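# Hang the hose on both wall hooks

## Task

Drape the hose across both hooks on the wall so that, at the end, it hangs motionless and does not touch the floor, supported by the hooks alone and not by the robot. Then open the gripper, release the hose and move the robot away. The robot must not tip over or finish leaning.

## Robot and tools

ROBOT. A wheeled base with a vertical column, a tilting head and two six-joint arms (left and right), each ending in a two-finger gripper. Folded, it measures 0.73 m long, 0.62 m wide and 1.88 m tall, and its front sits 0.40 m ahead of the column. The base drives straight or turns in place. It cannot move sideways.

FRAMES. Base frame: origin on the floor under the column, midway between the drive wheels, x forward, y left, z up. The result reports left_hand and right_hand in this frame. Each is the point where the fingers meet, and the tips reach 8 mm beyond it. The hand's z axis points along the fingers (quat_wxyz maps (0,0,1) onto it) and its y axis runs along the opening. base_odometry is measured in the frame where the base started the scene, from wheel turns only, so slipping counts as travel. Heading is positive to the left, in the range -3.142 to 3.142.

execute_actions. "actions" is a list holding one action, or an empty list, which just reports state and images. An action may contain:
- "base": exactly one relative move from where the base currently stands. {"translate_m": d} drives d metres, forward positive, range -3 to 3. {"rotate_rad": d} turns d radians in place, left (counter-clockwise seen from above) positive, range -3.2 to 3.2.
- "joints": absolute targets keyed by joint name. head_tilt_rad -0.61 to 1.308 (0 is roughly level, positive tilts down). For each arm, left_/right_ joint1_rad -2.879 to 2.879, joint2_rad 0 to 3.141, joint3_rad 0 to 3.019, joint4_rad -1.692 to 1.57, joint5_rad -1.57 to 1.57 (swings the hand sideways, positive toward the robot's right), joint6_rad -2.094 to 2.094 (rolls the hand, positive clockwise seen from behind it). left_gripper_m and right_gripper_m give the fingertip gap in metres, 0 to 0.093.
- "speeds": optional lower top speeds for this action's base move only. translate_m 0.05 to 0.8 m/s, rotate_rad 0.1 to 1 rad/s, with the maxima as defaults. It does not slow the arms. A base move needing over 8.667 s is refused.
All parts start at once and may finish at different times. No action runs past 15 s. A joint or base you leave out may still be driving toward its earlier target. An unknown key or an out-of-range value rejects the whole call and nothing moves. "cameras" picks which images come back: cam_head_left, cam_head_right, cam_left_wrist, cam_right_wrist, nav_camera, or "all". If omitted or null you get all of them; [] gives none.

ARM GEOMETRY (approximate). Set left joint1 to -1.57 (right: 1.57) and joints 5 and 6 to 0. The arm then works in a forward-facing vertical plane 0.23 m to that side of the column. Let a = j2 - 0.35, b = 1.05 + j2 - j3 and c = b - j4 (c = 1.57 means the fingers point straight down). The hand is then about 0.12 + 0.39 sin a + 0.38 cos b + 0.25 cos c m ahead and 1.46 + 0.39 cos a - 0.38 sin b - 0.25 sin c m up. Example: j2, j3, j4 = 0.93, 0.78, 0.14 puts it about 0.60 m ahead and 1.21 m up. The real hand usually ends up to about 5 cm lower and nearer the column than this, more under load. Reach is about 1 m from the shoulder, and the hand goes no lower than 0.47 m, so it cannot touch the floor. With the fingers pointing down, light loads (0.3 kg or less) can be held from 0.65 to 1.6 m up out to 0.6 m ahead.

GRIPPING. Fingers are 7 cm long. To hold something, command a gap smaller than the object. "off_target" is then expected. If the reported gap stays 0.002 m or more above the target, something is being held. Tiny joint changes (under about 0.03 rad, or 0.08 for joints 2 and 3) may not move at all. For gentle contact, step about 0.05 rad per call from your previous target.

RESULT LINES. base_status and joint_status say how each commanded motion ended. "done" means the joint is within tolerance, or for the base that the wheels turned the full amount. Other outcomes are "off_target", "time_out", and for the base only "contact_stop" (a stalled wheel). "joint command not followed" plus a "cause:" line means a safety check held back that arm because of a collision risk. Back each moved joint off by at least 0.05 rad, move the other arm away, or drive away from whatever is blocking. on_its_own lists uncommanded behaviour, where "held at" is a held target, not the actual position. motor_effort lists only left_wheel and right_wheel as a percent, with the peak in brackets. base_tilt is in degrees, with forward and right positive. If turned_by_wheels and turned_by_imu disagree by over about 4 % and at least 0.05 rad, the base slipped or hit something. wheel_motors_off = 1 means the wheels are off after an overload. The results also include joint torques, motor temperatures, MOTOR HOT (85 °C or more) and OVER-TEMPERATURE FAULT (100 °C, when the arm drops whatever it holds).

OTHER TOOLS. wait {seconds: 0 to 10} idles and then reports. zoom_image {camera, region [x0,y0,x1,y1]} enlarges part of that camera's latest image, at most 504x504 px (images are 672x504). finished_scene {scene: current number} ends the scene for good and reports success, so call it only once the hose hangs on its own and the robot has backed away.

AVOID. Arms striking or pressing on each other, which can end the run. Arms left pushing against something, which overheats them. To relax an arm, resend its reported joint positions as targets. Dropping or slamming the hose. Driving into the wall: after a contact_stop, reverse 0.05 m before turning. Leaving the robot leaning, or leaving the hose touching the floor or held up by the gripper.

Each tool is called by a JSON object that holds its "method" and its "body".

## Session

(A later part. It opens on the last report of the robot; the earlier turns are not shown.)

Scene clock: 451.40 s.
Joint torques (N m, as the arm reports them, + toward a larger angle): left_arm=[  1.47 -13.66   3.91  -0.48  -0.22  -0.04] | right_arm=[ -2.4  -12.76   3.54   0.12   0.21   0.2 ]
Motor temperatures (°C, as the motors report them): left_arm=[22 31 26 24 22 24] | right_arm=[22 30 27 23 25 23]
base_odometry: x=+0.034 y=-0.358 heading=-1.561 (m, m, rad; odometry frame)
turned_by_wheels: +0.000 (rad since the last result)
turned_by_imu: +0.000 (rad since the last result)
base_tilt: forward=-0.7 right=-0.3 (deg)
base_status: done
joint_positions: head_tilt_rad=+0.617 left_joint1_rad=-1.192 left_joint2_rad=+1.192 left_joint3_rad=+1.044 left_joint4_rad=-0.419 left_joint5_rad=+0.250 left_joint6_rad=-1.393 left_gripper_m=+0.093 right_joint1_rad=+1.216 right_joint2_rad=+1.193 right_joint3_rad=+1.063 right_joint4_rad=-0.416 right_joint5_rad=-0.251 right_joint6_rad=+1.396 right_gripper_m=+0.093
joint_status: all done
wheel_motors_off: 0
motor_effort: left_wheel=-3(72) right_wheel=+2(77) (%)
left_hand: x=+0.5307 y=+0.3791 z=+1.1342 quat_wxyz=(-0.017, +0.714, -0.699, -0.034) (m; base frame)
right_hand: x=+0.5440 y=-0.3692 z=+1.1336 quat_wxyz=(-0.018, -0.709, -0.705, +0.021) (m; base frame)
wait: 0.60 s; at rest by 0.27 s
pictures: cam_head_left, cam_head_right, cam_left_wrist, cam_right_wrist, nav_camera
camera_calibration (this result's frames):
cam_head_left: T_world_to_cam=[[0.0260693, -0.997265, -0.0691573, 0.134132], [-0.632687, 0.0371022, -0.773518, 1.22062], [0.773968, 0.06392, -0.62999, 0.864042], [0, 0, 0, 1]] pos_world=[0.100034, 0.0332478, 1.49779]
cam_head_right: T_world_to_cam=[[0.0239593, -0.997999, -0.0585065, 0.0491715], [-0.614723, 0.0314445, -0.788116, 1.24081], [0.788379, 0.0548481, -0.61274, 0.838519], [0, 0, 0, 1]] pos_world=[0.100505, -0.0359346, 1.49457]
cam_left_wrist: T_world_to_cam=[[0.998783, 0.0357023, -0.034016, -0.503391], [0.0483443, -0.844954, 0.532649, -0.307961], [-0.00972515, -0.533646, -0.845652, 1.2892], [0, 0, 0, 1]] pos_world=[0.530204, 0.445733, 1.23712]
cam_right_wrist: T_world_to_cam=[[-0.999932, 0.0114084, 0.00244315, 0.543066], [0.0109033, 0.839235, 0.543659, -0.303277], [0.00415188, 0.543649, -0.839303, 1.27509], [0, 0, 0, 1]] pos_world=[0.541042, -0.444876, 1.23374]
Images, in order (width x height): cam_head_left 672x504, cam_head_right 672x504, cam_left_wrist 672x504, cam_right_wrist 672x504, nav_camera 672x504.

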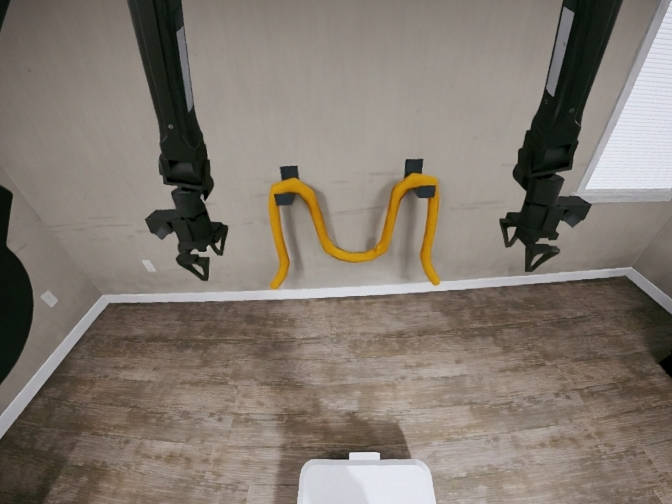

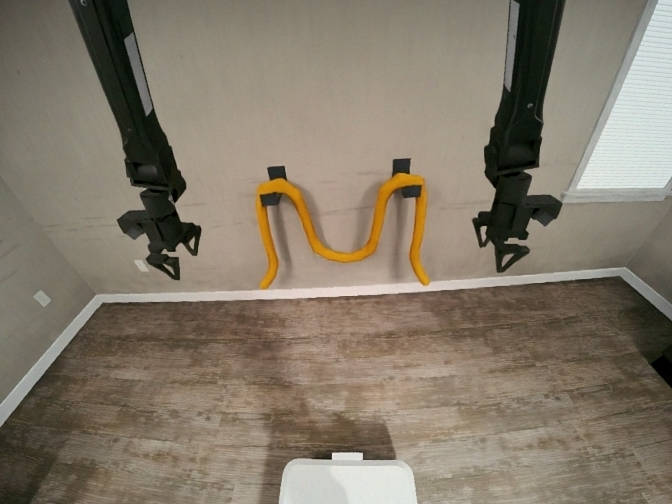

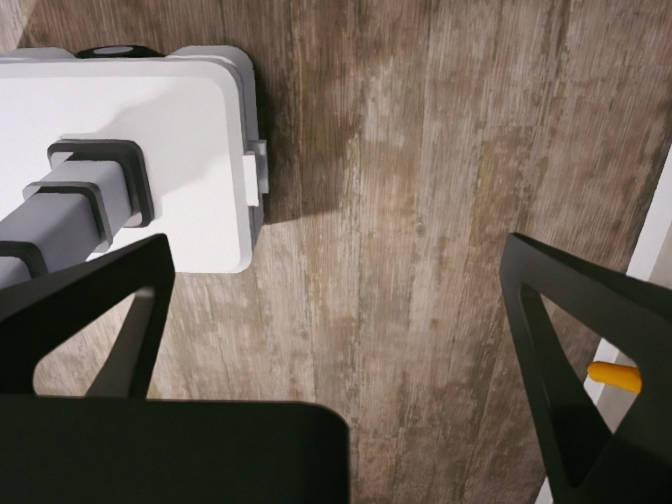

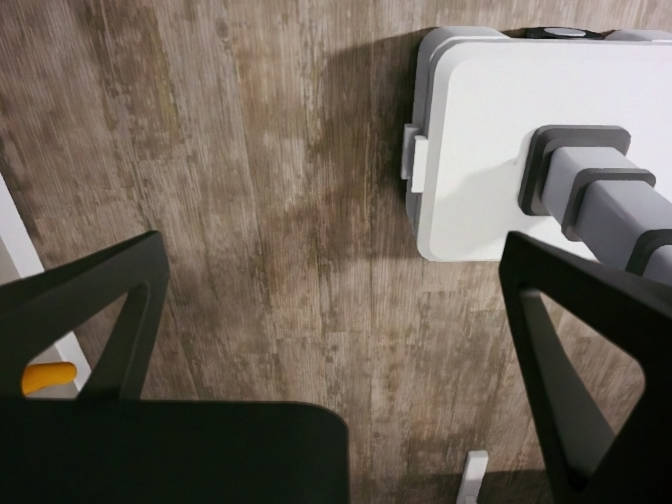

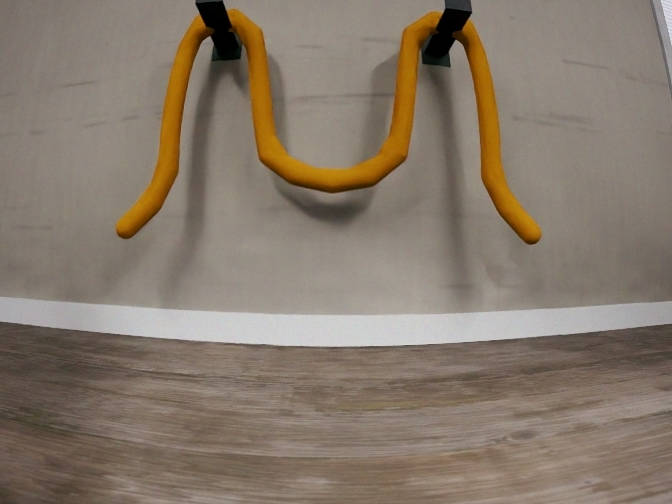

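Slight swing remains; wait a bit more, then finish.

{"method": "wait", "body": {"seconds": 10}}

{"method": "wait", "body": {"seconds": 10}}

{"method": "finished_scene", "body": {"scene": 1}}

Scene clock: 466.37 s.
Joint torques (N m, as the arm reports them, + toward a larger angle): left_arm=[  1.5  -13.67   3.93  -0.47  -0.22  -0.03] | right_arm=[ -2.41 -12.74   3.52   0.11   0.21   0.2 ]
Motor temperatures (°C, as the motors report them): left_arm=[22 31 26 24 22 24] | right_arm=[22 31 27 23 25 23]
base_odometry: x=+0.034 y=-0.358 heading=-1.561 (m, m, rad; odometry frame)
turned_by_wheels: +0.000 (rad since the last result)
turned_by_imu: -0.001 (rad since the last result)
base_tilt: forward=-0.7 right=-0.2 (deg)
base_status: done
joint_positions: head_tilt_rad=+0.617 left_joint1_rad=-1.192 left_joint2_rad=+1.192 left_joint3_rad=+1.044 left_joint4_rad=-0.419 left_joint5_rad=+0.250 left_joint6_rad=-1.393 left_gripper_m=+0.093 right_joint1_rad=+1.216 right_joint2_rad=+1.193 right_joint3_rad=+1.063 right_joint4_rad=-0.416 right_joint5_rad=-0.251 right_joint6_rad=+1.396 right_gripper_m=+0.093
joint_status: all done
wheel_motors_off: 0
motor_effort: left_wheel=-1(72) right_wheel=+1(77) (%)
left_hand: x=+0.5307 y=+0.3791 z=+1.1342 quat_wxyz=(-0.017, +0.714, -0.699, -0.034) (m; base frame)
right_hand: x=+0.5440 y=-0.3692 z=+1.1336 quat_wxyz=(-0.018, -0.709, -0.705, +0.021) (m; base frame)
wait: 10.00 s; at rest from the start
pictures: cam_head_left, cam_head_right, cam_left_wrist, cam_right_wrist, nav_camera
camera_calibration (this result's frames):
cam_head_left: T_world_to_cam=[[0.0260693, -0.997265, -0.0691573, 0.134132], [-0.632687, 0.0371022, -0.773518, 1.22062], [0.773968, 0.06392, -0.62999, 0.864042], [0, 0, 0, 1]] pos_world=[0.100034, 0.0332478, 1.49779]
cam_head_right: T_world_to_cam=[[0.0239593, -0.997999, -0.0585065, 0.0491715], [-0.614723, 0.0314445, -0.788116, 1.24081], [0.788379, 0.0548481, -0.61274, 0.838519], [0, 0, 0, 1]] pos_world=[0.100505, -0.0359346, 1.49457]
cam_left_wrist: T_world_to_cam=[[0.998783, 0.0357023, -0.034016, -0.503391], [0.0483443, -0.844954, 0.532649, -0.307961], [-0.00972515, -0.533646, -0.845652, 1.2892], [0, 0, 0, 1]] pos_world=[0.530204, 0.445733, 1.23712]
cam_right_wrist: T_world_to_cam=[[-0.999932, 0.0114084, 0.00244315, 0.543066], [0.0109033, 0.839235, 0.543659, -0.303277], [0.00415188, 0.543649, -0.839303, 1.27509], [0, 0, 0, 1]] pos_world=[0.541042, -0.444876, 1.23374]
Images, in order (width x height): cam_head_left 672x504, cam_head_right 672x504, cam_left_wrist 672x504, cam_right_wrist 672x504, nav_camera 672x504.

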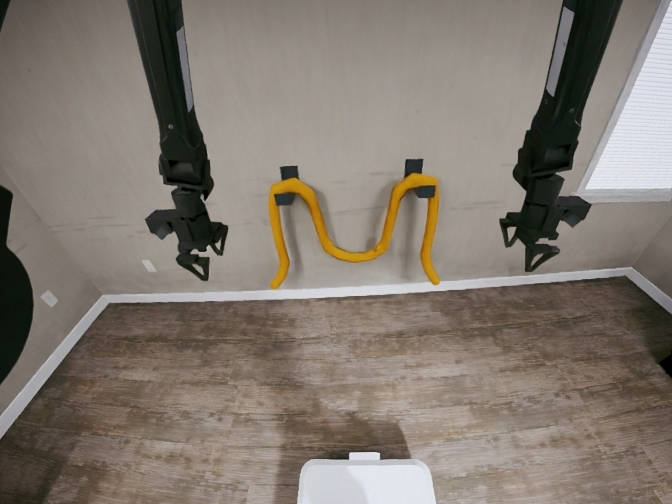

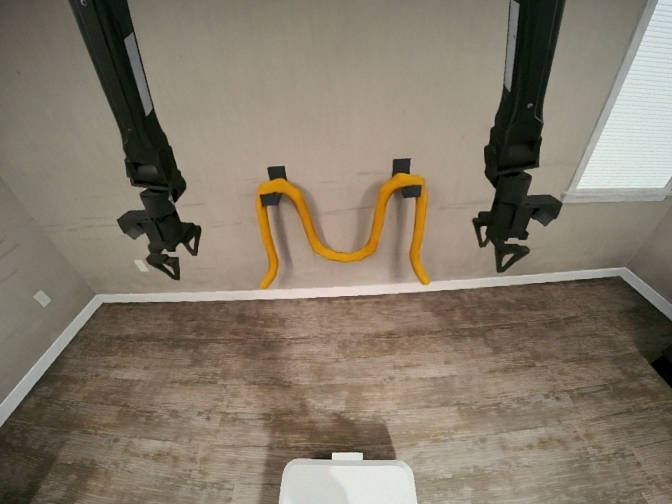

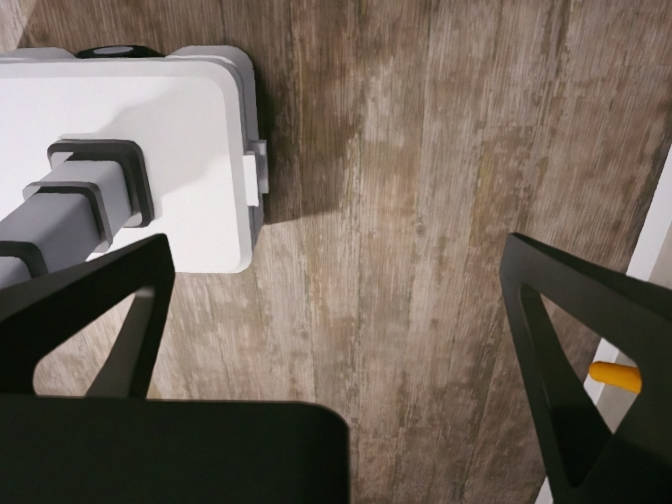

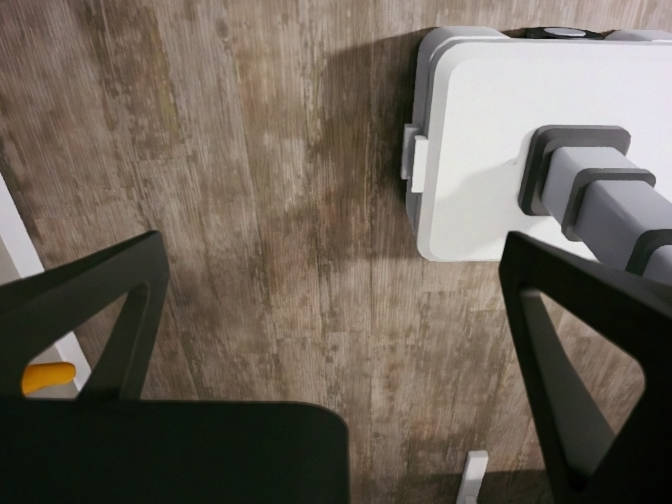

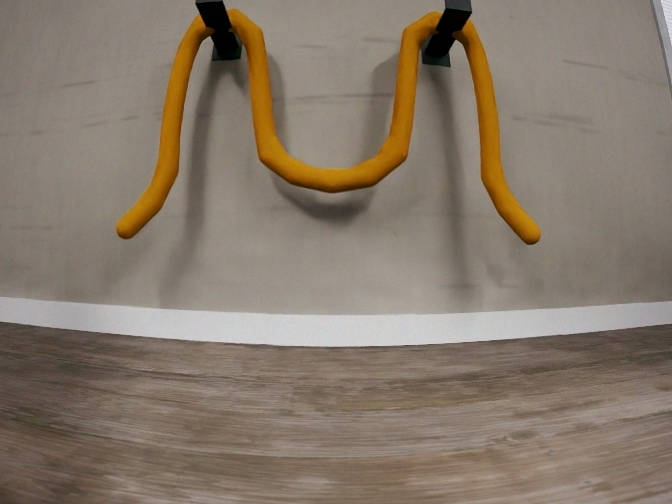

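Scene clock: 476.37 s.
Joint torques (N m, as the arm reports them, + toward a larger angle): left_arm=[  1.53 -13.64   3.92  -0.5   -0.22  -0.03] | right_arm=[ -2.39 -12.76   3.52   0.13   0.2    0.2 ]
Motor temperatures (°C, as the motors report them): left_arm=[22 31 26 24 22 24] | right_arm=[22 31 27 23 25 23]
base_odometry: x=+0.034 y=-0.358 heading=-1.561 (m, m, rad; odometry frame)
turned_by_wheels: +0.000 (rad since the last result)
turned_by_imu: -0.001 (rad since the last result)
base_tilt: forward=-0.7 right=-0.3 (deg)
base_status: done
joint_positions: head_tilt_rad=+0.617 left_joint1_rad=-1.192 left_joint2_rad=+1.192 left_joint3_rad=+1.044 left_joint4_rad=-0.419 left_joint5_rad=+0.250 left_joint6_rad=-1.393 left_gripper_m=+0.093 right_joint1_rad=+1.216 right_joint2_rad=+1.193 right_joint3_rad=+1.063 right_joint4_rad=-0.416 right_joint5_rad=-0.251 right_joint6_rad=+1.396 right_gripper_m=+0.093
joint_status: all done
wheel_motors_off: 0
motor_effort: left_wheel=-1(72) right_wheel=+1(77) (%)
left_hand: x=+0.5307 y=+0.3791 z=+1.1342 quat_wxyz=(-0.017, +0.714, -0.699, -0.034) (m; base frame)
right_hand: x=+0.5440 y=-0.3692 z=+1.1336 quat_wxyz=(-0.018, -0.709, -0.705, +0.021) (m; base frame)
wait: 10.00 s; at rest by 0.27 s
pictures: cam_head_left, cam_head_right, cam_left_wrist, cam_right_wrist, nav_camera
camera_calibration (this result's frames):
cam_head_left: T_world_to_cam=[[0.0260693, -0.997265, -0.0691573, 0.134132], [-0.632687, 0.0371022, -0.773518, 1.22062], [0.773968, 0.06392, -0.62999, 0.864042], [0, 0, 0, 1]] pos_world=[0.100034, 0.0332478, 1.49779]
cam_head_right: T_world_to_cam=[[0.0239593, -0.997999, -0.0585065, 0.0491715], [-0.614723, 0.0314445, -0.788116, 1.24081], [0.788379, 0.0548481, -0.61274, 0.838519], [0, 0, 0, 1]] pos_world=[0.100505, -0.0359346, 1.49457]
cam_left_wrist: T_world_to_cam=[[0.998783, 0.0357023, -0.034016, -0.503391], [0.0483443, -0.844954, 0.532649, -0.307961], [-0.00972515, -0.533646, -0.845652, 1.2892], [0, 0, 0, 1]] pos_world=[0.530204, 0.445733, 1.23712]
cam_right_wrist: T_world_to_cam=[[-0.999932, 0.0114084, 0.00244315, 0.543066], [0.0109033, 0.839235, 0.543659, -0.303277], [0.00415188, 0.543649, -0.839303, 1.27509], [0, 0, 0, 1]] pos_world=[0.541042, -0.444876, 1.23374]
Images, in order (width x height): cam_head_left 672x504, cam_head_right 672x504, cam_left_wrist 672x504, cam_right_wrist 672x504, nav_camera 672x504.

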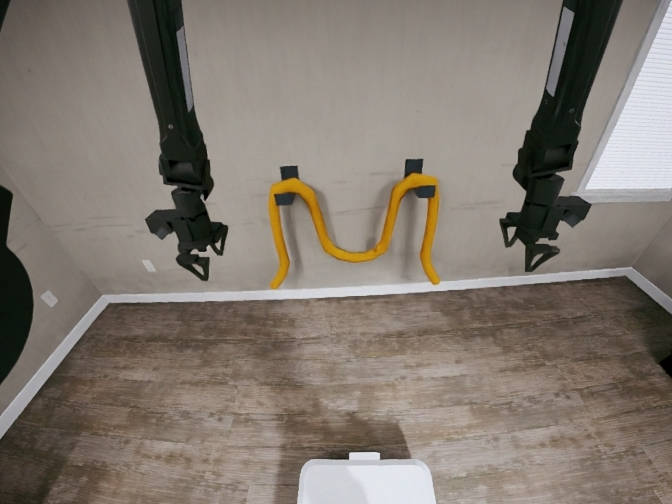

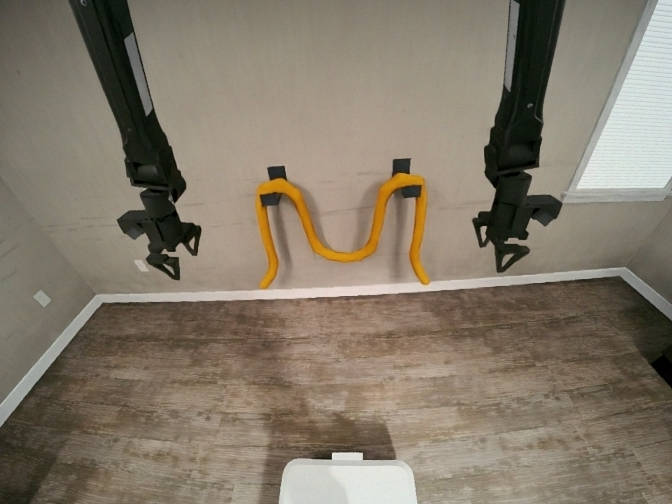

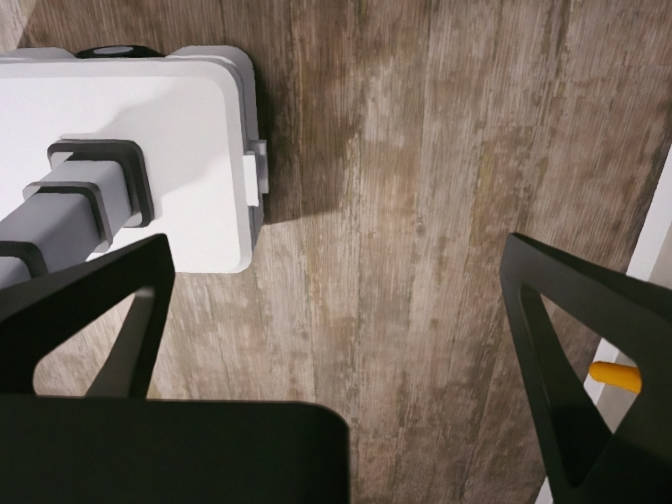

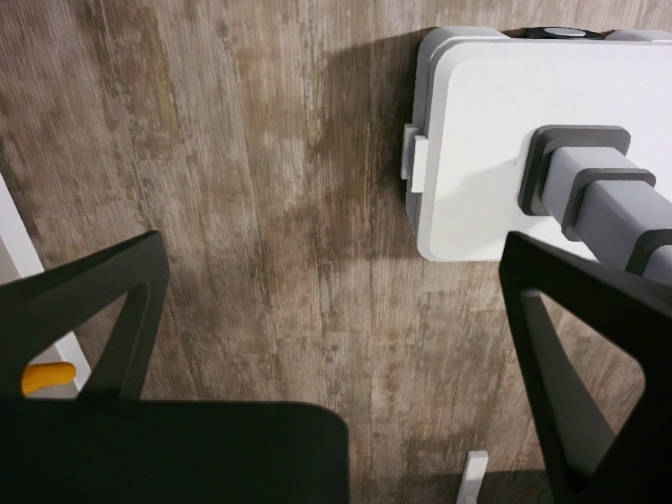

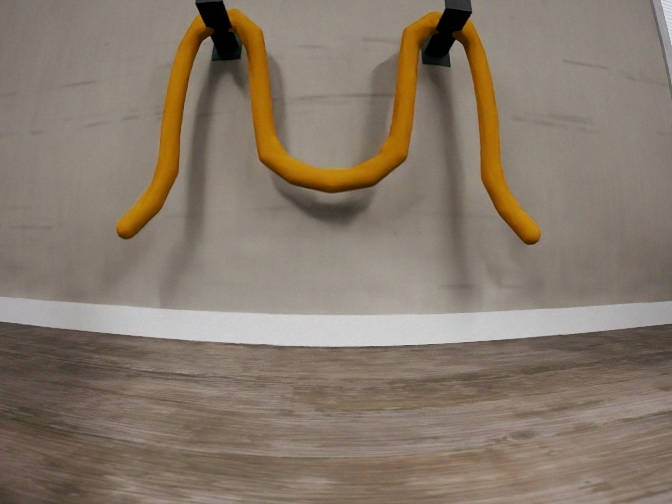

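The scene is finished: the task was done.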